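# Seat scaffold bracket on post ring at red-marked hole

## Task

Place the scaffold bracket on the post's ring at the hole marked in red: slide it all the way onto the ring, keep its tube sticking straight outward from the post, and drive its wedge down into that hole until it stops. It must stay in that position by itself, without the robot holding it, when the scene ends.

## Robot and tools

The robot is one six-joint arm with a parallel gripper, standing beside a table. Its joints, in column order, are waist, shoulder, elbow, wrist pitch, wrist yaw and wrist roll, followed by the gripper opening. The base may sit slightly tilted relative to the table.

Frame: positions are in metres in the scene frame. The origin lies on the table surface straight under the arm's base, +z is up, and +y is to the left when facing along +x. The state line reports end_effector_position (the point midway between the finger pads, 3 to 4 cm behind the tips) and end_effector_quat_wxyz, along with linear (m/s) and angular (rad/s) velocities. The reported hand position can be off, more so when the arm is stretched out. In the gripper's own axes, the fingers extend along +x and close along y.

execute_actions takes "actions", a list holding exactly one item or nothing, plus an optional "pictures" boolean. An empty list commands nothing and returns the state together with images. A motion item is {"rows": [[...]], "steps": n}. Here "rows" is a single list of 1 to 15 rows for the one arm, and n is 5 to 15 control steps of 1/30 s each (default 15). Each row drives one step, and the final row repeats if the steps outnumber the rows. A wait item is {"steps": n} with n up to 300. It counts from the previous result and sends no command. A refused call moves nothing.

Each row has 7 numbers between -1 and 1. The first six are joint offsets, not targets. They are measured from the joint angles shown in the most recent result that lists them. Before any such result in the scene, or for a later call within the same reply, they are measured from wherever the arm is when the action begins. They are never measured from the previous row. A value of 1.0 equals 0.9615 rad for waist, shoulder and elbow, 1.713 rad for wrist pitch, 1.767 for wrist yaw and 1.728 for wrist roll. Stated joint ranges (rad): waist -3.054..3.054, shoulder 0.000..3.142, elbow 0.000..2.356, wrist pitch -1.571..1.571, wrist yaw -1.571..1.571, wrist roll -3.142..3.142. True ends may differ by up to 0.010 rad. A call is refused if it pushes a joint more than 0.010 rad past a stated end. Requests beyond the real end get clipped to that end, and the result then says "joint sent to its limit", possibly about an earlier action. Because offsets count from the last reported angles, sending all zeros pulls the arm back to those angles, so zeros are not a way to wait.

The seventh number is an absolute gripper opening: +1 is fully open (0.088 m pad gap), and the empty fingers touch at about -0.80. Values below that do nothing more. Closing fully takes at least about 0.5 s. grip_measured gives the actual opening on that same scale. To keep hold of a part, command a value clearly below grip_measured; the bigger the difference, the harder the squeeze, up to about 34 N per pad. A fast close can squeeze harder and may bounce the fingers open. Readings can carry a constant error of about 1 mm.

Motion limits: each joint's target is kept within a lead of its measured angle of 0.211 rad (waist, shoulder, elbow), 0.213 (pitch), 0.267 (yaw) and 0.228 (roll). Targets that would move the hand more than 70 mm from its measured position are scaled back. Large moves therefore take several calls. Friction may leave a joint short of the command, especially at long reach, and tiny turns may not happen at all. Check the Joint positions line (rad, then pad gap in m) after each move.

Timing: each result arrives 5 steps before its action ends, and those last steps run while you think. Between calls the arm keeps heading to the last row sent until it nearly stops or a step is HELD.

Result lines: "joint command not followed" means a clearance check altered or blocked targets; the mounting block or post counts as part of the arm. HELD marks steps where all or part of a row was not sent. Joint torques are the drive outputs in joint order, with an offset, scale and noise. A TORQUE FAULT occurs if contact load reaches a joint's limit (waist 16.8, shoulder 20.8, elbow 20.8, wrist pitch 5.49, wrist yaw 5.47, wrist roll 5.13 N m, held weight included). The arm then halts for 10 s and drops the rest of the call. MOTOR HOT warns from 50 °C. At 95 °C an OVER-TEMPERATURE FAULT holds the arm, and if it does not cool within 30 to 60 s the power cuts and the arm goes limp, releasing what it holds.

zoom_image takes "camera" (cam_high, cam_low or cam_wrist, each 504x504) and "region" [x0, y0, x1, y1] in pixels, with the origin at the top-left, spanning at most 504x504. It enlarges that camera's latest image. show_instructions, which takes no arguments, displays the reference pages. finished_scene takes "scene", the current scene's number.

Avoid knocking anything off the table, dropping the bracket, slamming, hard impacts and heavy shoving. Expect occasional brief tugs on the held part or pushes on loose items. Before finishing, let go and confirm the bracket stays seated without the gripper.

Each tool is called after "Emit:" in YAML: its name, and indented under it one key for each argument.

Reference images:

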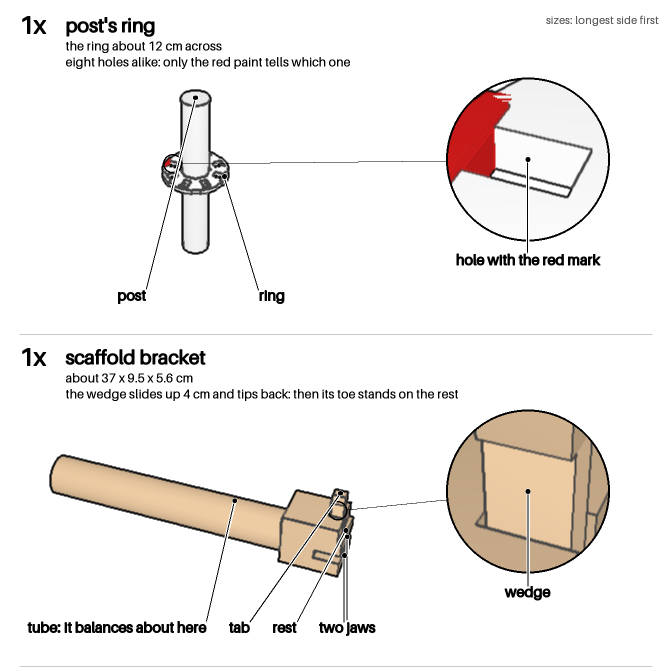

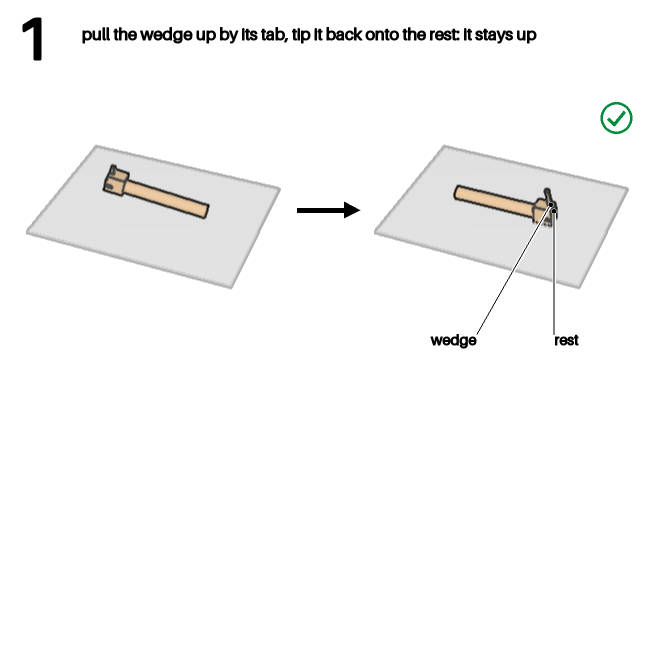

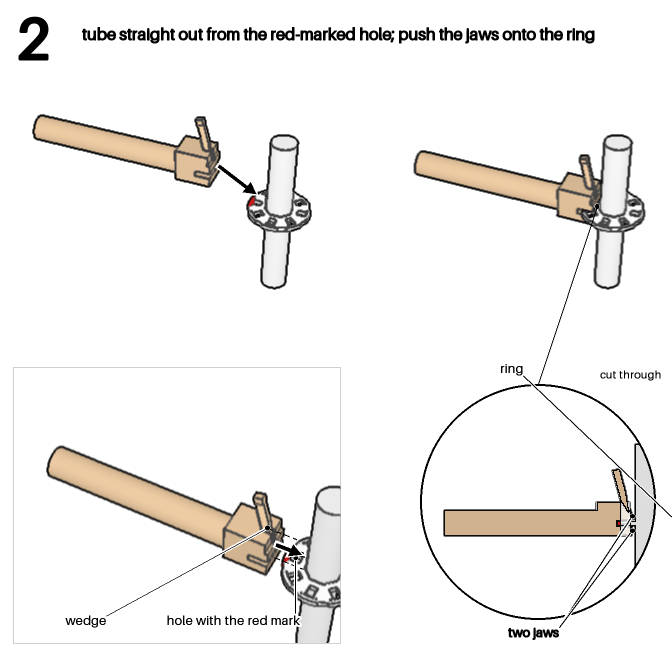

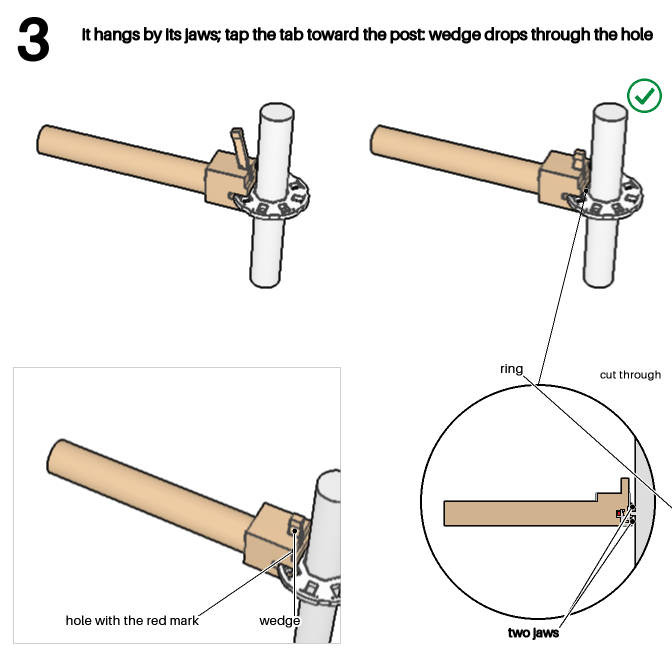

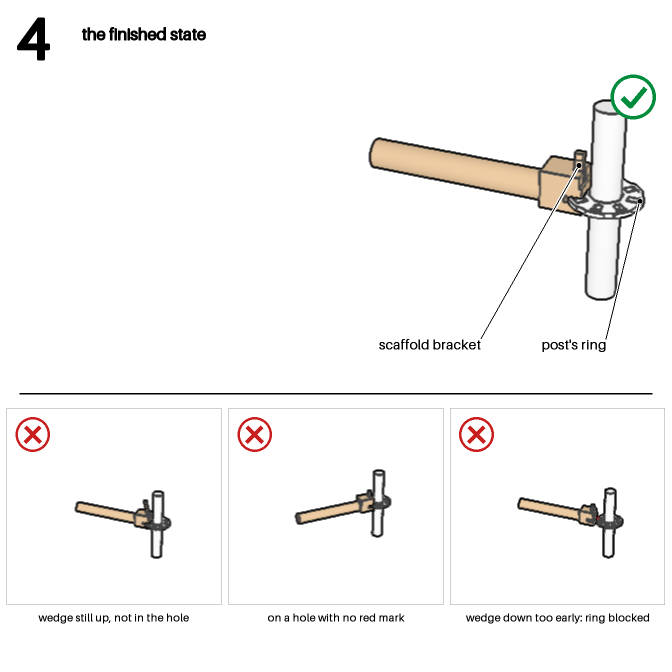

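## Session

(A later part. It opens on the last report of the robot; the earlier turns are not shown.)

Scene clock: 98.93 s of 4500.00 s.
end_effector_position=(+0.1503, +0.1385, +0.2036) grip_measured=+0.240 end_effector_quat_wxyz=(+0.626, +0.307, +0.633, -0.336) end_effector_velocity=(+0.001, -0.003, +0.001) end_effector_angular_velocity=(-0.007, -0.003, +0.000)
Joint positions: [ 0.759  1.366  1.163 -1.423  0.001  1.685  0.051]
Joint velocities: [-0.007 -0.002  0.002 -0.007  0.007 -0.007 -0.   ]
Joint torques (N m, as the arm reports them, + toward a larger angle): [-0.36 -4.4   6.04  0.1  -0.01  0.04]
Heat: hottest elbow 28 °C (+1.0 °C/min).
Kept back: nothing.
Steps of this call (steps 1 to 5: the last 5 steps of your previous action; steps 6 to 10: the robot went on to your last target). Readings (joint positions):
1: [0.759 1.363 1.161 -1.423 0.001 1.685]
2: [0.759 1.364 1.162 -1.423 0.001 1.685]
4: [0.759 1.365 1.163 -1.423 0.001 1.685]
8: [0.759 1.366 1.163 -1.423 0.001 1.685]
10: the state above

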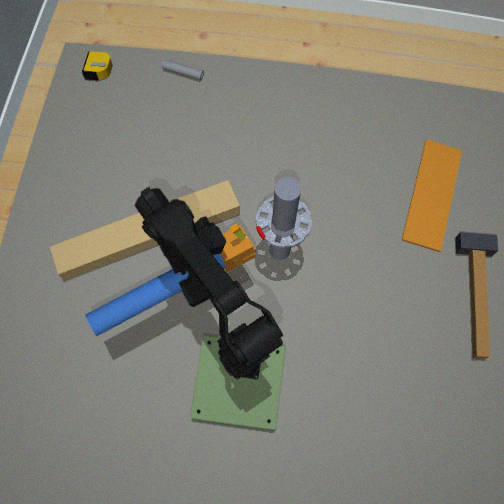

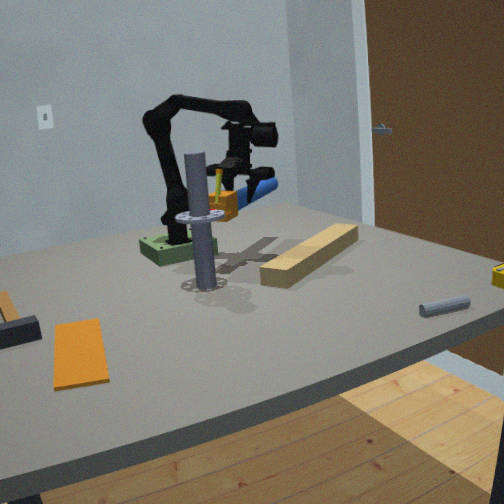

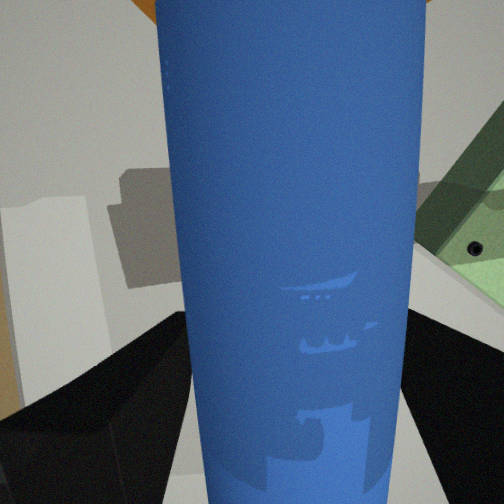

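Emit:
execute_actions:
  actions:
    - {"rows": [[0,-0.032,0.018,0,0,0,-0.8],[0,-0.032,0.018,0,0,0,-0.8],[0,-0.032,0.018,0,0,0,-0.8],[0,-0.032,0.018,0,0,0,-0.8],[-0.02,-0.032,0.018,0,0,-0.011,-0.8],[-0.04,-0.032,0.018,0,0,-0.022,-0.8],[-0.065,-0.032,0.018,0,0,-0.036,-0.8]], "steps": 15}

Emit:
execute_actions:
  actions:
    - {"steps": 10}
  pictures: true

Emit:
zoom_image:
  camera: "cam_low"
  region: [180, 150, 300, 250]

Emit:
zoom_image:
  camera: "cam_high"
  region: [200, 170, 340, 290]

Scene clock: 99.83 s of 4500.00 s.
end_effector_position=(+0.1563, +0.1308, +0.2074) grip_measured=+0.240 end_effector_quat_wxyz=(+0.627, +0.314, +0.632, -0.330) end_effector_velocity=(+0.022, -0.026, -0.002) end_effector_angular_velocity=(+0.020, +0.019, -0.040)
Joint positions: [ 0.71   1.348  1.165 -1.423 -0.001  1.639  0.051]
Joint velocities: [-0.178  0.002 -0.007  0.007 -0.022 -0.139  0.   ]
Joint torques (N m, as the arm reports them, + toward a larger angle): [-0.02 -5.88  5.98  0.43  0.06 -0.1 ]
Heat: hottest elbow 28 °C (+1.0 °C/min).
Steps of this call (steps 1 to 15: the robot went on to your last target; steps 16 to 17: nothing new was sent; steps 18 to 27: the first 10 steps of this action). Readings (joint positions):
18: [0.759 1.365 1.164 -1.423 0.001 1.685]
19: [0.759 1.363 1.164 -1.424 0.001 1.685]
21: [0.759 1.356 1.164 -1.424 0.001 1.685]
25: [0.728 1.349 1.165 -1.423 -0.001 1.651]
27: the state above

Scene clock: 100.17 s of 4500.00 s.
end_effector_position=(+0.1577, +0.1291, +0.2075) grip_measured=+0.240 end_effector_quat_wxyz=(+0.628, +0.314, +0.632, -0.329) end_effector_velocity=(-0.004, -0.004, -0.000) end_effector_angular_velocity=(-0.008, +0.022, -0.000)
Joint positions: [ 0.699  1.348  1.165 -1.423 -0.001  1.626  0.051]
Joint velocities: [-0.007 -0.002 -0.002 -0.022 -0.007 -0.007 -0.   ]
Joint torques (N m, as the arm reports them, + toward a larger angle): [-0.37 -5.94  5.96  0.43  0.05 -0.1 ]
Heat: hottest elbow 29 °C (+2.0 °C/min).
Kept back: nothing.
Steps of this call (steps 1 to 5: the last 5 steps of your previous action; steps 6 to 10: the robot went on to your last target). Readings (joint positions):
1: [0.706 1.348 1.165 -1.423 -0.001 1.635]
2: [0.703 1.348 1.165 -1.423 -0.001 1.632]
4: [0.701 1.348 1.165 -1.423 -0.001 1.629]
8: [0.700 1.348 1.165 -1.423 -0.001 1.626]
10: the state above

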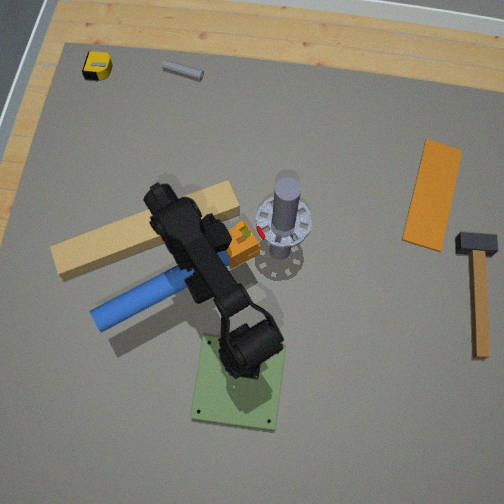

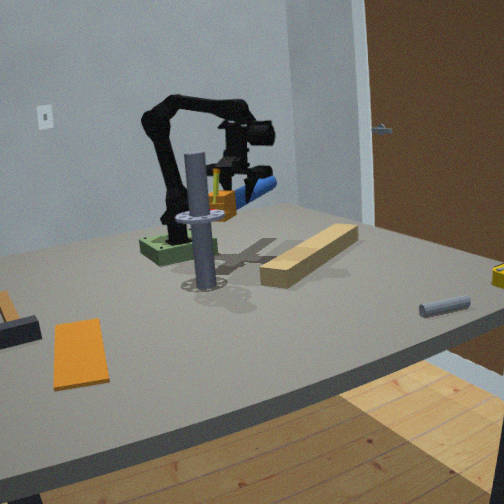

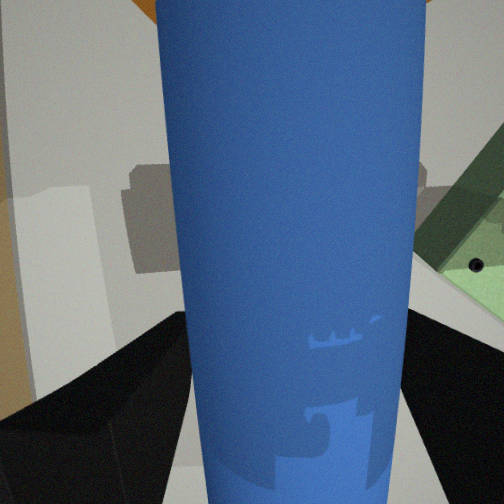

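Region (180, 150, 300, 250) of cam_low's 504x504 image, scaled by 4.200, with more detail than that image has.

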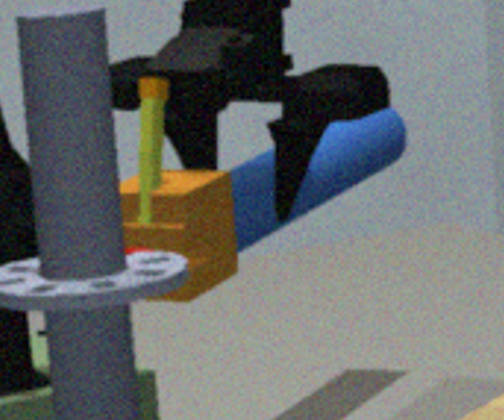

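Region (200, 170, 340, 290) of cam_high's 504x504 image, scaled by 3.600, with more detail than that image has; it fills the top 432 rows of this view, and the rest is white.

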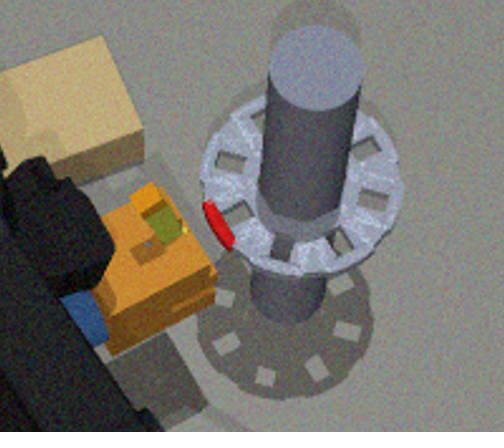

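Emit:
execute_actions:
  actions:
    - {"rows": [[0,0,0.025,-0.011,0,0,-0.8],[0,0,0.025,-0.011,0,0,-0.8],[0,0,0.025,-0.011,0,0,-0.8],[0,0,0.025,-0.011,0,0,-0.8],[0,0,0.025,-0.011,0,0,-0.8],[-0.015,0,0.025,-0.011,0,-0.008,-0.8],[-0.03,0,0.025,-0.011,0,-0.017,-0.8],[-0.045,0,0.025,-0.011,0,-0.025,-0.8],[-0.06,0,0.025,-0.011,0,-0.033,-0.8],[-0.075,0,0.025,-0.011,0,-0.042,-0.8],[-0.09,0,0.025,-0.011,0,-0.05,-0.8],[-0.105,0,0.025,-0.011,0,-0.058,-0.8],[-0.12,0,0.025,-0.011,0,-0.067,-0.8]], "steps": 15}

Emit:
execute_actions:
  actions:
    - {"steps": 10}

Scene clock: 100.90 s of 4500.00 s.
end_effector_position=(+0.1606, +0.1225, +0.2094) grip_measured=+0.240 end_effector_quat_wxyz=(+0.627, +0.310, +0.634, -0.330) end_effector_velocity=(+0.046, -0.062, +0.001) end_effector_angular_velocity=(+0.017, +0.016, -0.010)
Joint positions: [ 0.665  1.348  1.172 -1.438 -0.001  1.587  0.051]
Joint velocities: [-0.383 -0.002  0.002 -0.007 -0.007 -0.374 -0.   ]
Joint torques (N m, as the arm reports them, + toward a larger angle): [-0.48 -4.47  6.13  0.17  0.01 -0.08]
Heat: hottest elbow 29 °C (+2.0 °C/min).
Steps of this call (steps 1 to 12: the robot went on to your last target; steps 13 to 22: the first 10 steps of this action). Readings (joint positions):
13: [0.699 1.348 1.166 -1.424 -0.001 1.625]
14: [0.699 1.348 1.167 -1.427 -0.001 1.625]
16: [0.699 1.348 1.171 -1.434 -0.001 1.625]
20: [0.687 1.348 1.172 -1.437 -0.001 1.609]
22: the state above

Scene clock: 101.23 s of 4500.00 s.
end_effector_position=(+0.1649, +0.1149, +0.2102) grip_measured=+0.240 end_effector_quat_wxyz=(+0.619, +0.311, +0.644, -0.325) end_effector_velocity=(-0.004, -0.003, +0.000) end_effector_angular_velocity=(+0.008, +0.031, +0.033)
Joint positions: [ 0.605  1.348  1.175 -1.445 -0.024  1.52   0.051]
Joint velocities: [-0.017 -0.002 -0.002 -0.022 -0.022 -0.051 -0.   ]
Joint torques (N m, as the arm reports them, + toward a larger angle): [-1.94 -4.4   5.89  0.64  0.97 -0.25]
Heat: hottest elbow 29 °C (+2.0 °C/min).
Kept back: nothing.
Steps of this call (steps 1 to 5: the last 5 steps of your previous action; steps 6 to 10: the robot went on to your last target). Readings (joint positions):
1: [0.652 1.348 1.172 -1.438 -0.001 1.575]
2: [0.638 1.348 1.172 -1.438 -0.001 1.562]
4: [0.615 1.348 1.173 -1.439 -0.013 1.538]
8: [0.606 1.348 1.175 -1.445 -0.023 1.523]
10: the state above

Emit:
execute_actions:
  actions:
    - {"rows": [[0.012,0,0,0,0.012,0.007,-0.8]], "steps": 8}
  pictures: true

Emit:
zoom_image:
  camera: "cam_low"
  region: [190, 170, 260, 230]

Scene clock: 101.43 s of 4500.00 s.
end_effector_position=(+0.1648, +0.1149, +0.2100) grip_measured=+0.240 end_effector_quat_wxyz=(+0.621, +0.309, +0.643, -0.325) end_effector_velocity=(-0.002, +0.003, -0.005) end_effector_angular_velocity=(-0.064, -0.027, +0.017)
Joint positions: [ 0.61   1.348  1.175 -1.445 -0.018  1.523  0.051]
Joint velocities: [ 0.066  0.007 -0.012  0.007  0.066  0.051 -0.   ]
Joint torques (N m, as the arm reports them, + toward a larger angle): [-0.25 -4.74  4.76  0.49  0.55  0.05]
Heat: hottest elbow 29 °C (+2.0 °C/min).
Steps of this call (steps 1 to 3: the robot went on to your last target; steps 4 to 6: the first 3 steps of this action). Readings (joint positions):
4: [0.605 1.348 1.175 -1.445 -0.024 1.519]
5: [0.608 1.348 1.175 -1.445 -0.021 1.521]
6: the state above

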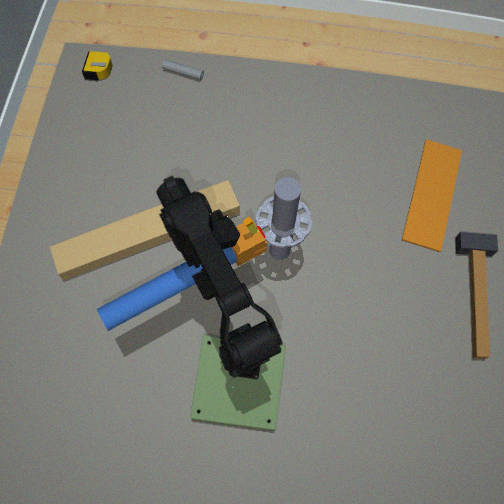

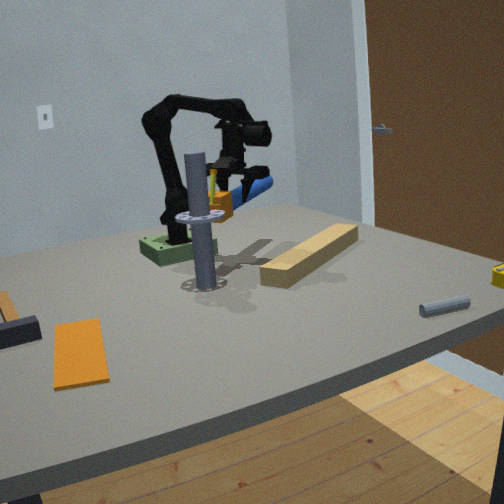

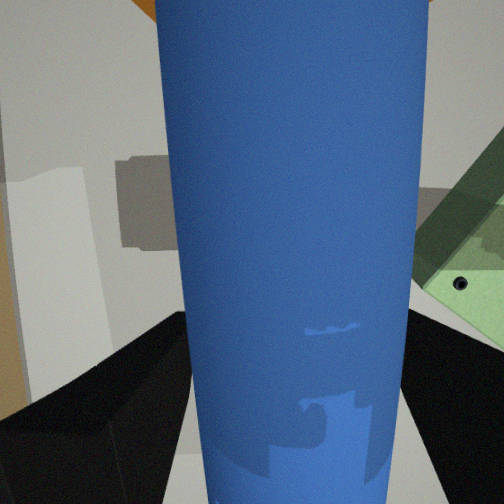

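Region (190, 170, 260, 230) of cam_low's 504x504 image, scaled by 7.200, with more detail than that image has; it fills the top 432 rows of this view, and the rest is white.

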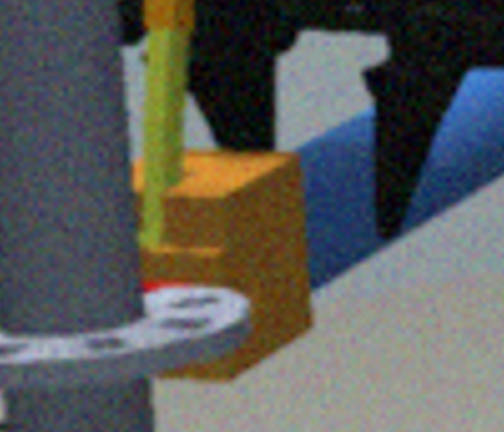

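Emit:
execute_actions:
  actions:
    - {"rows": [[0.02,0,0.035,0.004,0.01,0.011,-0.8],[0.02,0,0.035,0.004,0.01,0.011,-0.8],[0.02,0,0.035,0.004,0.01,0.011,-0.8],[0.02,0,0.035,0.004,0.01,0.011,-0.8],[0.02,0,0.035,0.004,0.01,0.011,-0.8],[0.02,0,0.035,0.004,0.01,0.011,-0.8],[0.01,0,0.035,0.004,0.01,0.005,-0.8],[0.0,0,0.035,0.004,0.01,0.0,-0.8],[-0.01,0,0.035,0.004,0.01,-0.005,-0.8],[-0.02,0,0.035,0.004,0.01,-0.011,-0.8],[-0.03,0,0.035,0.004,0.01,-0.017,-0.8],[-0.04,0,0.035,0.004,0.01,-0.022,-0.8],[-0.05,0,0.035,0.004,0.01,-0.028,-0.8],[-0.06,0,0.035,0.004,0.01,-0.033,-0.8]], "steps": 15}

Emit:
execute_actions:
  actions:
    - {"steps": 10}

Scene clock: 102.17 s of 4500.00 s.
end_effector_position=(+0.1688, +0.1166, +0.2139) grip_measured=+0.240 end_effector_quat_wxyz=(+0.629, +0.312, +0.636, -0.320) end_effector_velocity=(+0.019, -0.037, +0.000) end_effector_angular_velocity=(-0.001, +0.025, +0.024)
Joint positions: [ 0.615  1.349  1.191 -1.441 -0.005  1.524  0.051]
Joint velocities: [-0.203 -0.002 -0.002 -0.022 -0.007 -0.227 -0.   ]
Joint torques (N m, as the arm reports them, + toward a larger angle): [-0.57 -4.55  6.15  0.57  0.2  -0.07]
Heat: hottest elbow 29 °C (+2.0 °C/min).
Steps of this call (steps 1 to 5: the last 5 steps of your previous action; steps 6 to 12: the robot went on to your last target; steps 13 to 22: the first 10 steps of this action). Readings (joint positions):
13: [0.617 1.349 1.176 -1.445 -0.010 1.532]
14: [0.620 1.349 1.178 -1.445 -0.007 1.534]
16: [0.623 1.349 1.183 -1.442 -0.006 1.537]
20: [0.625 1.349 1.191 -1.441 -0.005 1.536]
22: the state above

Scene clock: 102.50 s of 4500.00 s.
end_effector_position=(+0.1755, +0.1064, +0.2140) grip_measured=+0.240 end_effector_quat_wxyz=(+0.629, +0.313, +0.635, -0.321) end_effector_velocity=(+0.000, -0.005, -0.000) end_effector_angular_velocity=(-0.009, +0.003, +0.034)
Joint positions: [ 0.557  1.349  1.192 -1.441 -0.003  1.471  0.051]
Joint velocities: [-0.017 -0.002 -0.002 -0.007  0.007 -0.051 -0.   ]
Joint torques (N m, as the arm reports them, + toward a larger angle): [-0.36 -4.46  6.12  0.6   0.14 -0.09]
Heat: hottest elbow 29 °C (+2.0 °C/min).
Kept back: nothing.
Steps of this call (steps 1 to 5: the last 5 steps of your previous action; steps 6 to 10: the robot went on to your last target). Readings (joint positions):
1: [0.607 1.349 1.191 -1.441 -0.005 1.517]
2: [0.599 1.349 1.191 -1.441 -0.005 1.509]
4: [0.580 1.349 1.191 -1.441 -0.005 1.491]
8: [0.559 1.349 1.192 -1.441 -0.003 1.474]
10: the state above

Emit:
execute_actions:
  actions:
    - {"rows": [[-0.015,0,0,0,0,-0.008,-0.8],[-0.03,0,0,0,0,-0.017,-0.8],[-0.045,0,0,0,0,-0.025,-0.8],[-0.06,0,0,0,0,-0.033,-0.8],[-0.075,0,0,0,0,-0.042,-0.8],[-0.09,0,0,0,0,-0.05,-0.8],[-0.105,0,0,0,0,-0.058,-0.8],[-0.12,0,0,0,0,-0.067,-0.8]], "steps": 15}

Emit:
execute_actions:
  actions:
    - {"steps": 10}
  pictures: true

Emit:
zoom_image:
  camera: "cam_high"
  region: [200, 170, 340, 290]

Emit:
zoom_image:
  camera: "cam_low"
  region: [180, 150, 300, 250]

Scene clock: 103.27 s of 4500.00 s.
end_effector_position=(+0.1838, +0.0911, +0.2141) grip_measured=+0.240 end_effector_quat_wxyz=(+0.625, +0.315, +0.639, -0.318) end_effector_velocity=(-0.003, -0.004, -0.001) end_effector_angular_velocity=(+0.091, +0.072, +0.033)
Joint positions: [ 0.466  1.349  1.192 -1.441 -0.014  1.377  0.051]
Joint velocities: [-0.09   0.002 -0.002 -0.022 -0.11  -0.125 -0.   ]
Joint torques (N m, as the arm reports them, + toward a larger angle): [-1.34 -4.41  4.62  0.5   0.54 -0.19]
Heat: hottest elbow 29 °C (+3.0 °C/min).
Steps of this call (steps 1 to 13: the robot went on to your last target; steps 14 to 23: the first 10 steps of this action). Readings (joint positions):
14: [0.555 1.349 1.192 -1.441 -0.003 1.466]
15: [0.551 1.349 1.192 -1.441 -0.003 1.461]
17: [0.534 1.349 1.192 -1.441 -0.003 1.443]
21: [0.482 1.349 1.192 -1.441 -0.003 1.394]
23: the state above

Scene clock: 103.60 s of 4500.00 s.
end_effector_position=(+0.1834, +0.0906, +0.2141) grip_measured=+0.239 end_effector_quat_wxyz=(+0.624, +0.314, +0.643, -0.314) end_effector_velocity=(+0.002, -0.002, -0.000) end_effector_angular_velocity=(-0.004, -0.010, -0.015)
Joint positions: [ 0.459  1.349  1.192 -1.444 -0.022  1.363  0.051]
Joint velocities: [-0.007 -0.002 -0.002  0.007  0.007  0.007 -0.   ]
Joint torques (N m, as the arm reports them, + toward a larger angle): [-1.6  -4.5   4.59  0.65  0.77 -0.25]
Heat: hottest elbow 29 °C (+3.0 °C/min).
Kept back: nothing.
Steps of this call (steps 1 to 5: the last 5 steps of your previous action; steps 6 to 10: the robot went on to your last target). Readings (joint positions):
1: [0.464 1.349 1.192 -1.442 -0.016 1.373]
2: [0.463 1.349 1.192 -1.442 -0.018 1.370]
4: [0.461 1.349 1.192 -1.443 -0.020 1.366]
8: [0.459 1.349 1.192 -1.444 -0.021 1.363]
10: the state above

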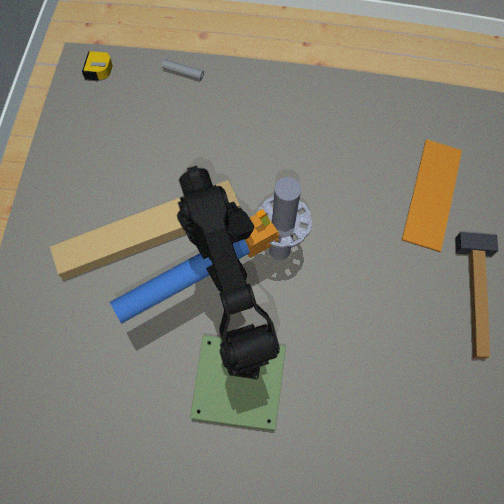

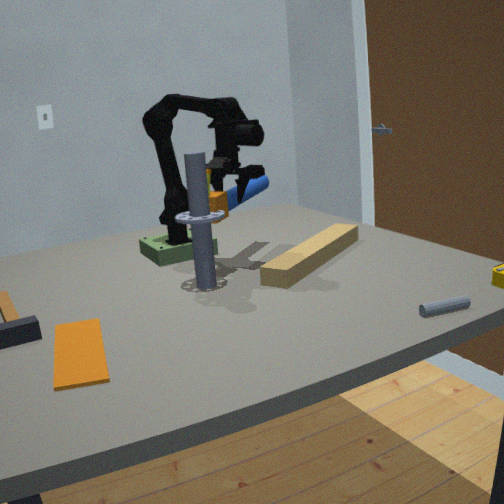

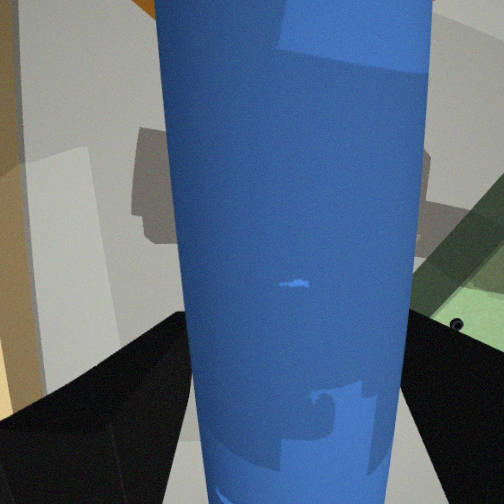

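Region (200, 170, 340, 290) of cam_high's 504x504 image, scaled by 3.600, with more detail than that image has; it fills the top 432 rows of this view, and the rest is white.

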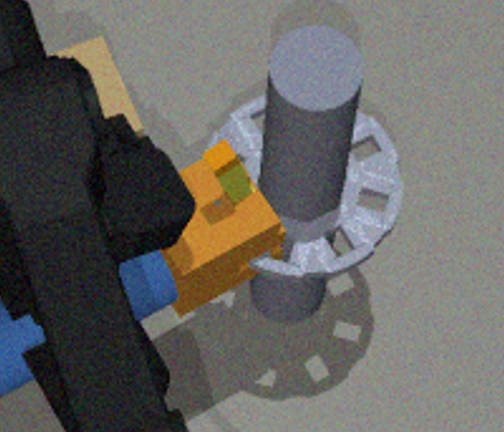

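Region (180, 150, 300, 250) of cam_low's 504x504 image, scaled by 4.200, with more detail than that image has.

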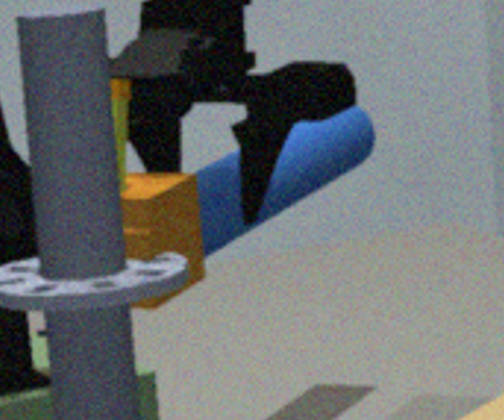

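Emit:
execute_actions:
  actions:
    - {"rows": [[0.01,0,0,0,0.012,0.006,0.7]], "steps": 15}

Emit:
execute_actions:
  actions:
    - {"rows": [[0,0,0.06,-0.02,0,0,0.7],[0,0.01,0.12,-0.04,0,0,0.7],[0,0.03,0.2,-0.08,0,0,0.7],[0,0.05,0.28,-0.1,0,0,0.7],[0,0.07,0.35,-0.11,0,0,0.7]], "steps": 15}

Emit:
execute_actions:
  actions:
    - {"steps": 8}
  pictures: true

Emit:
zoom_image:
  camera: "cam_low"
  region: [160, 110, 300, 250]

Scene clock: 105.83 s of 4500.00 s.
end_effector_position=(+0.1838, +0.0897, +0.2133) grip_measured=+0.368 end_effector_quat_wxyz=(+0.629, +0.309, +0.639, -0.318) end_effector_velocity=(-0.002, -0.005, +0.004) end_effector_angular_velocity=(-0.012, -0.025, +0.005)
Joint positions: [ 0.467  1.35   1.19  -1.442 -0.004  1.37   0.057]
Joint velocities: [-0.002 -0.027 -0.002 -0.007  0.022 -0.007  0.156]
Joint torques (N m, as the arm reports them, + toward a larger angle): [ 0.05 -4.27  4.77  0.37  0.11  0.06]
Heat: hottest elbow 29 °C (+2.0 °C/min).
Steps of this call (steps 1 to 30: the robot went on to your last target; steps 31 to 57: nothing new was sent; steps 58 to 67: the first 10 steps of this action). Readings (joint positions):
58: [0.459 1.349 1.191 -1.444 -0.022 1.359]
59: [0.461 1.349 1.191 -1.444 -0.019 1.361]
61: [0.464 1.350 1.190 -1.443 -0.015 1.364]
65: [0.466 1.350 1.190 -1.442 -0.013 1.367]
67: the state above

action 0: row 4 of 5 would take arm/djoint_3 (the wrist pitch) more than 0.010 radians past the lower end of its range (-1.571 radians), so nothing of the call was run and nothing moved. Give that column a number nearer 0 in that row, or first move the joint away from that end.

Scene clock: 106.10 s of 4500.00 s.
end_effector_position=(+0.1838, +0.0896, +0.2134) grip_measured=+0.696 end_effector_quat_wxyz=(+0.629, +0.310, +0.638, -0.319) end_effector_velocity=(-0.005, -0.003, -0.000) end_effector_angular_velocity=(-0.003, +0.023, -0.000)
Joint positions: [ 0.467  1.35   1.19  -1.442 -0.004  1.371  0.073]
Joint velocities: [-0.007 -0.002 -0.002 -0.022 -0.007 -0.007  0.002]
Joint torques (N m, as the arm reports them, + toward a larger angle): [ 0.08 -4.47  4.81  0.34  0.12  0.05]
Heat: hottest elbow 29 °C (+2.0 °C/min).
Kept back: nothing.
Steps of this call (steps 1 to 5: the last 5 steps of your previous action; steps 6 to 8: the robot went on to your last target). Readings (joint positions):
1: [0.467 1.350 1.190 -1.442 -0.004 1.370]
2: [0.467 1.350 1.190 -1.442 -0.004 1.370]
4: [0.467 1.350 1.190 -1.442 -0.004 1.371]
8: the state above

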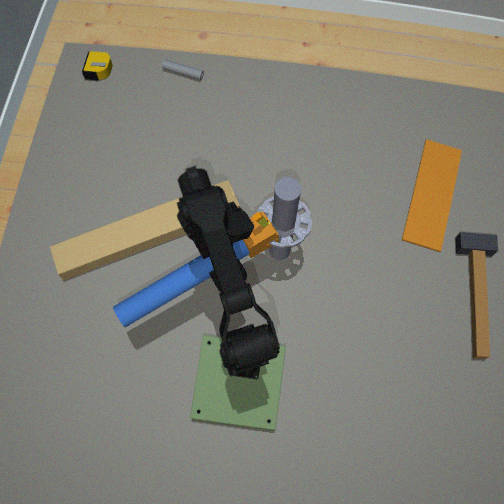

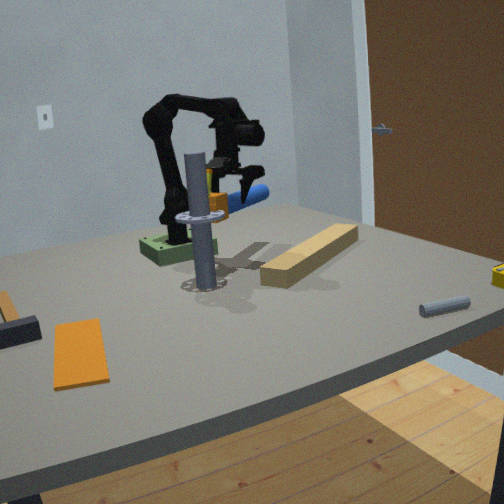

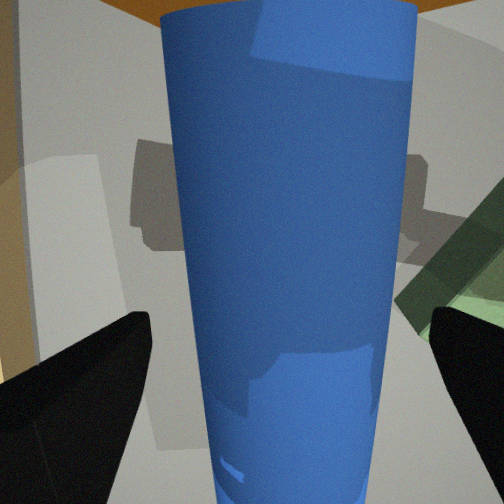

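Region (160, 110, 300, 250) of cam_low's 504x504 image, scaled by 3.600, with more detail than that image has.

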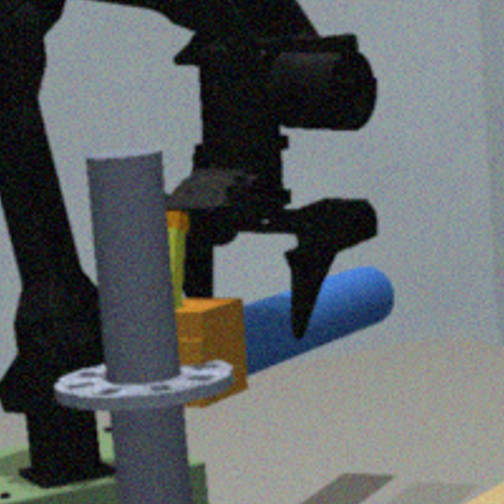

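Emit:
execute_actions:
  actions:
    - {"rows": [[0,0,0.414,-0.063,0,0,0.7],[0,0,0.414,-0.063,0,0,0.7],[0,0,0.414,-0.063,0,0,0.7],[0,0,0.414,-0.063,0,0.3,-1],[0,0,0.414,-0.063,0,0.65,-1],[0,0,0.414,-0.063,0,0.65,-1],[0,0,0.414,-0.063,0,0.65,-1],[0,0,0.414,-0.063,0,0.65,-1],[-0.48,0.135,0.414,-0.063,0,0.65,-1]], "steps": 15}

Emit:
execute_actions:
  actions:
    - {"steps": 22}
  pictures: true

Emit:
zoom_image:
  camera: "cam_low"
  region: [140, 80, 300, 240]

Emit:
zoom_image:
  camera: "cam_high"
  region: [180, 130, 340, 290]

Scene clock: 107.13 s of 4500.00 s.
end_effector_position=(+0.2233, +0.0903, +0.3087) grip_measured=-0.107 end_effector_quat_wxyz=(+0.570, +0.531, +0.499, -0.379) end_effector_velocity=(+0.281, -0.360, -0.032) end_effector_angular_velocity=(+0.194, +0.373, -3.512)
Joint positions: [ 0.393  1.372  1.576 -1.55  -0.013  1.788  0.034]
Joint velocities: [-1.707  0.593  0.364 -0.022  0.139  1.824 -0.175]
Joint torques (N m, as the arm reports them, + toward a larger angle): [-1.24  1.32  2.57  1.22  0.24  0.03]
Heat: hottest elbow 29 °C (+2.0 °C/min).
Steps of this call (steps 1 to 15: the robot went on to your last target; steps 16 to 21: nothing new was sent; steps 22 to 31: the first 10 steps of this action). Readings (joint positions):
22: [0.467 1.352 1.215 -1.469 -0.004 1.371]
23: [0.467 1.361 1.259 -1.501 -0.004 1.371]
25: [0.467 1.361 1.369 -1.513 -0.004 1.420]
29: [0.467 1.348 1.542 -1.534 -0.004 1.666]
31: the state above

Scene clock: 117.70 s of 4500.00 s.
end_effector_position=(+0.2805, +0.0465, +0.2919) grip_measured=-0.785 end_effector_quat_wxyz=(+0.295, +0.719, +0.306, -0.550) end_effector_velocity=(-0.002, +0.000, -0.000) end_effector_angular_velocity=(+0.002, +0.006, +0.021)
Joint positions: [ 0.138  1.513  1.623 -1.47  -0.087  2.387  0.001]
Joint velocities: [-0.002 -0.002 -0.002 -0.007 -0.007 -0.022  0.   ]
Joint torques (N m, as the arm reports them, + toward a larger angle): [-0.51 -6.42  4.26  0.93 -0.17 -0.04]
Heat: hottest elbow 29 °C (+1.0 °C/min).
TORQUE FAULT: the external load on joint 4 (wrist pitch) reached its load limit, and the arm stopped for 10 seconds. The arm's remaining commands of this call were not run. The arm holds where it stopped, with its grip as last carried out, and accepts commands again: back off and push less far. The arm stops again, at the same cost, whenever a joint's load reaches its limit.
Kept back: nothing.
The stop began at step 17 of this call (marked STOPPED below). From that step on the arm followed nothing that you had sent. Nothing is kept back now, and the robot has no last target.
Steps of this call (steps 1 to 5: the last 5 steps of your previous action; steps 6 to 16: the robot went on to your last target; steps 17 to 317: the stop). Readings (joint positions):
1: [0.335 1.394 1.583 -1.547 -0.009 1.849]
2: [0.278 1.419 1.584 -1.545 -0.008 1.910]
4: [0.166 1.464 1.584 -1.545 -0.008 2.031]
8: [0.121 1.490 1.595 -1.502 -0.073 2.190]
17: [0.137 1.512 1.622 -1.470 -0.082 2.390] STOPPED
317: the state above

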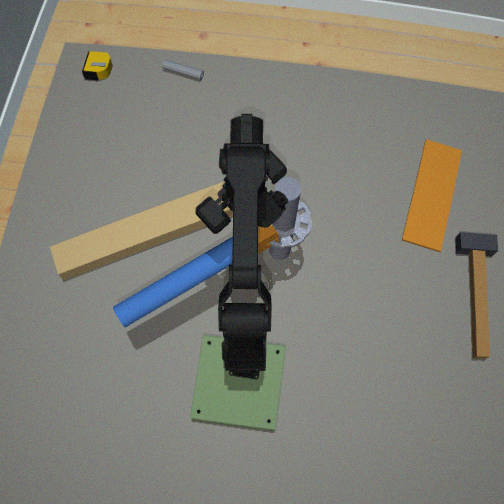

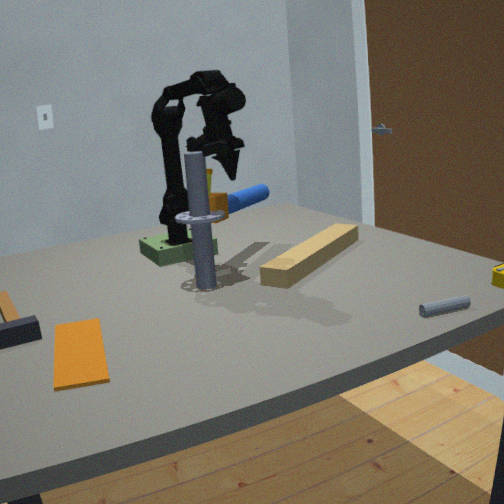

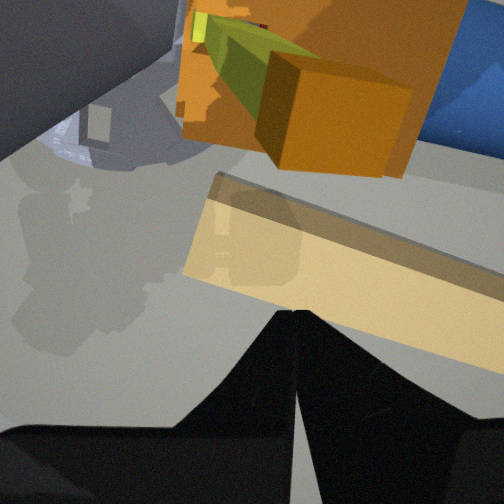

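Region (140, 80, 300, 240) of cam_low's 504x504 image, scaled by 3.150, with more detail than that image has.

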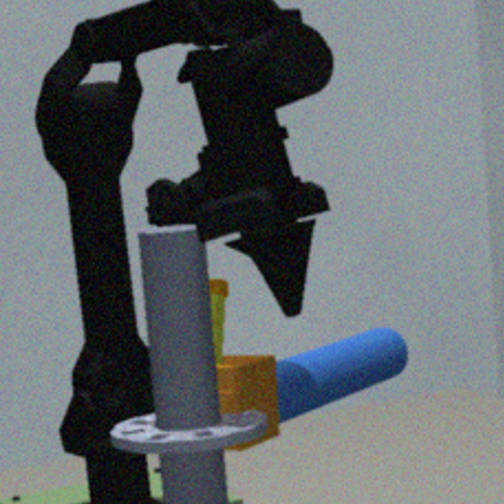

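Region (180, 130, 340, 290) of cam_high's 504x504 image, scaled by 3.150, with more detail than that image has.

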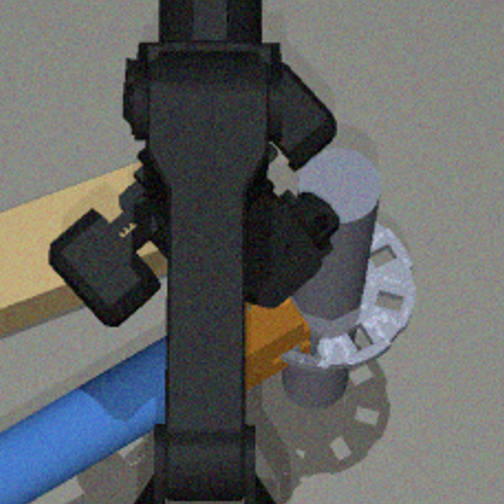

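Emit:
execute_actions:
  actions: []

Scene clock: 118.43 s of 4500.00 s.
end_effector_position=(+0.2805, +0.0465, +0.2919) grip_measured=-0.785 end_effector_quat_wxyz=(+0.295, +0.719, +0.306, -0.550) end_effector_velocity=(+0.001, +0.001, +0.000) end_effector_angular_velocity=(+0.006, -0.007, +0.006)
Joint positions: [ 0.138  1.513  1.623 -1.47  -0.087  2.387  0.001]
Joint velocities: [-0.002 -0.002 -0.002  0.007 -0.007 -0.007 -0.   ]
Joint torques (N m, as the arm reports them, + toward a larger angle): [-0.55 -6.36  4.33  0.93 -0.16 -0.05]
Heat: hottest elbow 28 °C (+0.0 °C/min).
Kept back: nothing.
Steps of this call (steps 1 to 22: nothing new was sent). Readings (joint positions):
1: [0.138 1.513 1.623 -1.470 -0.087 2.387]
2: [0.138 1.513 1.623 -1.470 -0.087 2.387]
4: [0.138 1.513 1.623 -1.470 -0.087 2.387]
8: [0.138 1.513 1.623 -1.470 -0.087 2.387]
22: the state above

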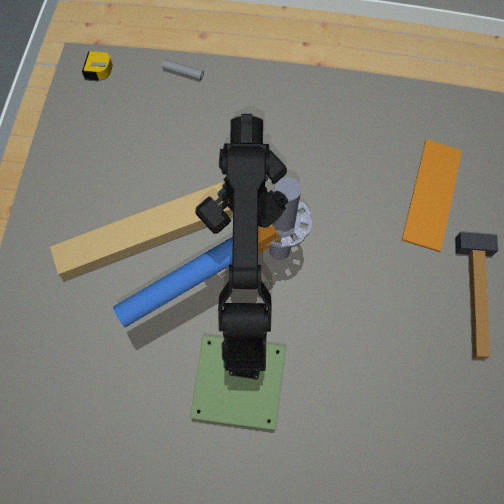

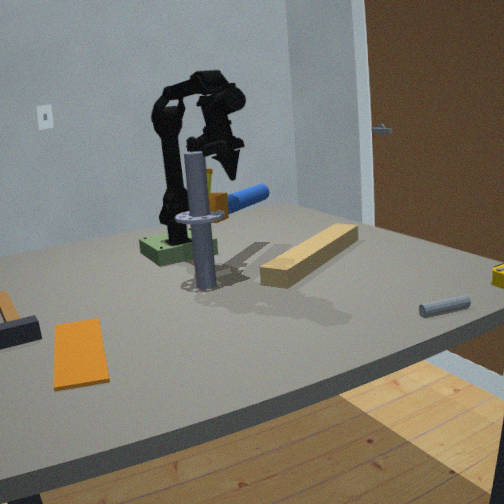

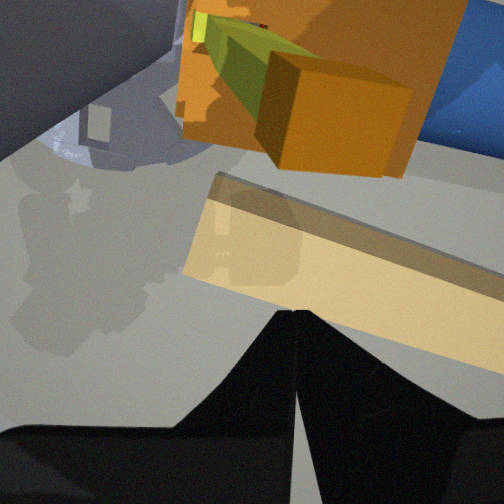

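Emit:
execute_actions:
  actions:
    - {"rows": [[0.05,-0.05,0.085,-0.055,0.05,0,-1]], "steps": 15}

Emit:
execute_actions:
  actions:
    - {"rows": [[0,0,0,0,0,-0.9,-1]], "steps": 15}

Emit:
execute_actions:
  actions:
    - {"rows": [[0,0,0,0,0,-0.9,-1]], "steps": 15}

Emit:
execute_actions:
  actions:
    - {"rows": [[0,0,0,0,0,-0.9,-1]], "steps": 15}

Scene clock: 121.60 s of 4500.00 s.
end_effector_position=(+0.2625, +0.0438, +0.3211) grip_measured=-0.785 end_effector_quat_wxyz=(+0.336, +0.717, +0.288, -0.539) end_effector_velocity=(-0.008, -0.001, -0.002) end_effector_angular_velocity=(-0.015, +0.035, +0.013)
Joint positions: [ 0.182  1.463  1.699 -1.558 -0.005  2.385  0.001]
Joint velocities: [ 0.007 -0.002 -0.002 -0.037  0.007 -0.007 -0.   ]
Joint torques (N m, as the arm reports them, + toward a larger angle): [ 0.36 -4.92  4.79  0.71  0.12  0.06]
Heat: hottest elbow 28 °C (+0.0 °C/min).
Steps of this call (steps 1 to 85: nothing new was sent; steps 86 to 95: the first 10 steps of this action). Readings (joint positions):
86: [0.143 1.510 1.632 -1.481 -0.073 2.385]
87: [0.155 1.509 1.645 -1.503 -0.053 2.384]
89: [0.173 1.494 1.669 -1.535 -0.029 2.385]
93: [0.181 1.464 1.697 -1.555 -0.009 2.385]
95: the state above

Scene clock: 122.10 s of 4500.00 s.
end_effector_position=(+0.2619, +0.0435, +0.3210) grip_measured=-0.785 end_effector_quat_wxyz=(+0.533, +0.585, +0.434, -0.431) end_effector_velocity=(-0.003, +0.004, -0.000) end_effector_angular_velocity=(-0.443, -0.076, +1.786)
Joint positions: [ 0.183  1.463  1.7   -1.561 -0.002  1.786  0.001]
Joint velocities: [ 0.002 -0.002 -0.002 -0.007 -0.022 -1.839 -0.   ]
Joint torques (N m, as the arm reports them, + toward a larger angle): [ 0.01 -5.29  4.46  0.99 -0.02 -0.11]
Heat: hottest elbow 28 °C (+0.0 °C/min).
Steps of this call (steps 1 to 5: the last 5 steps of your previous action; steps 6 to 15: the first 10 steps of this action, its rows measured from where the robot was after step 5). Readings (joint positions):
5: [0.183 1.463 1.699 -1.561 -0.003 2.385]
6: [0.183 1.463 1.699 -1.561 -0.002 2.337]
7: [0.183 1.463 1.699 -1.561 -0.002 2.274]
9: [0.183 1.463 1.700 -1.561 -0.002 2.152]
13: [0.183 1.463 1.699 -1.561 -0.002 1.908]
15: the state above

Scene clock: 122.60 s of 4500.00 s.
end_effector_position=(+0.2619, +0.0435, +0.3210) grip_measured=-0.785 end_effector_quat_wxyz=(+0.737, +0.289, +0.580, -0.195) end_effector_velocity=(-0.004, -0.000, +0.001) end_effector_angular_velocity=(-0.454, -0.073, +1.763)
Joint positions: [ 0.183  1.463  1.7   -1.561 -0.002  0.871  0.001]
Joint velocities: [-0.002 -0.002  0.007 -0.022 -0.007 -1.824  0.   ]
Joint torques (N m, as the arm reports them, + toward a larger angle): [ 0.01 -5.36  4.49  1.03 -0.04 -0.1 ]
Heat: hottest elbow 28 °C (+0.0 °C/min).
Steps of this call (steps 1 to 5: the last 5 steps of your previous action; steps 6 to 15: the first 10 steps of this action, its rows measured from where the robot was after step 5). Readings (joint positions):
5: [0.183 1.463 1.700 -1.561 -0.002 1.481]
6: [0.183 1.463 1.700 -1.561 -0.002 1.420]
7: [0.183 1.463 1.700 -1.561 -0.002 1.359]
9: [0.183 1.463 1.700 -1.561 -0.002 1.237]
13: [0.183 1.463 1.700 -1.561 -0.002 0.993]
15: the state above

Scene clock: 123.10 s of 4500.00 s.
end_effector_position=(+0.2619, +0.0435, +0.3210) grip_measured=-0.785 end_effector_quat_wxyz=(+0.788, -0.066, +0.606, +0.081) end_effector_velocity=(-0.002, +0.000, -0.000) end_effector_angular_velocity=(-0.454, -0.078, +1.763)
Joint positions: [ 0.183  1.463  1.7   -1.561 -0.002 -0.044  0.001]
Joint velocities: [-0.002 -0.002 -0.002 -0.007 -0.007 -1.824 -0.   ]
Joint torques (N m, as the arm reports them, + toward a larger angle): [-0.01 -5.31  4.53  1.03 -0.09 -0.06]
Heat: hottest elbow 28 °C (+0.0 °C/min).
Steps of this call (steps 1 to 5: the last 5 steps of your previous action; steps 6 to 15: the first 10 steps of this action, its rows measured from where the robot was after step 5). Readings (joint positions):
5: [0.183 1.463 1.700 -1.561 -0.002 0.566]
6: [0.183 1.463 1.700 -1.561 -0.002 0.505]
7: [0.183 1.463 1.700 -1.561 -0.002 0.444]
9: [0.183 1.463 1.700 -1.561 -0.002 0.322]
13: [0.183 1.463 1.700 -1.561 -0.002 0.078]
15: the state above


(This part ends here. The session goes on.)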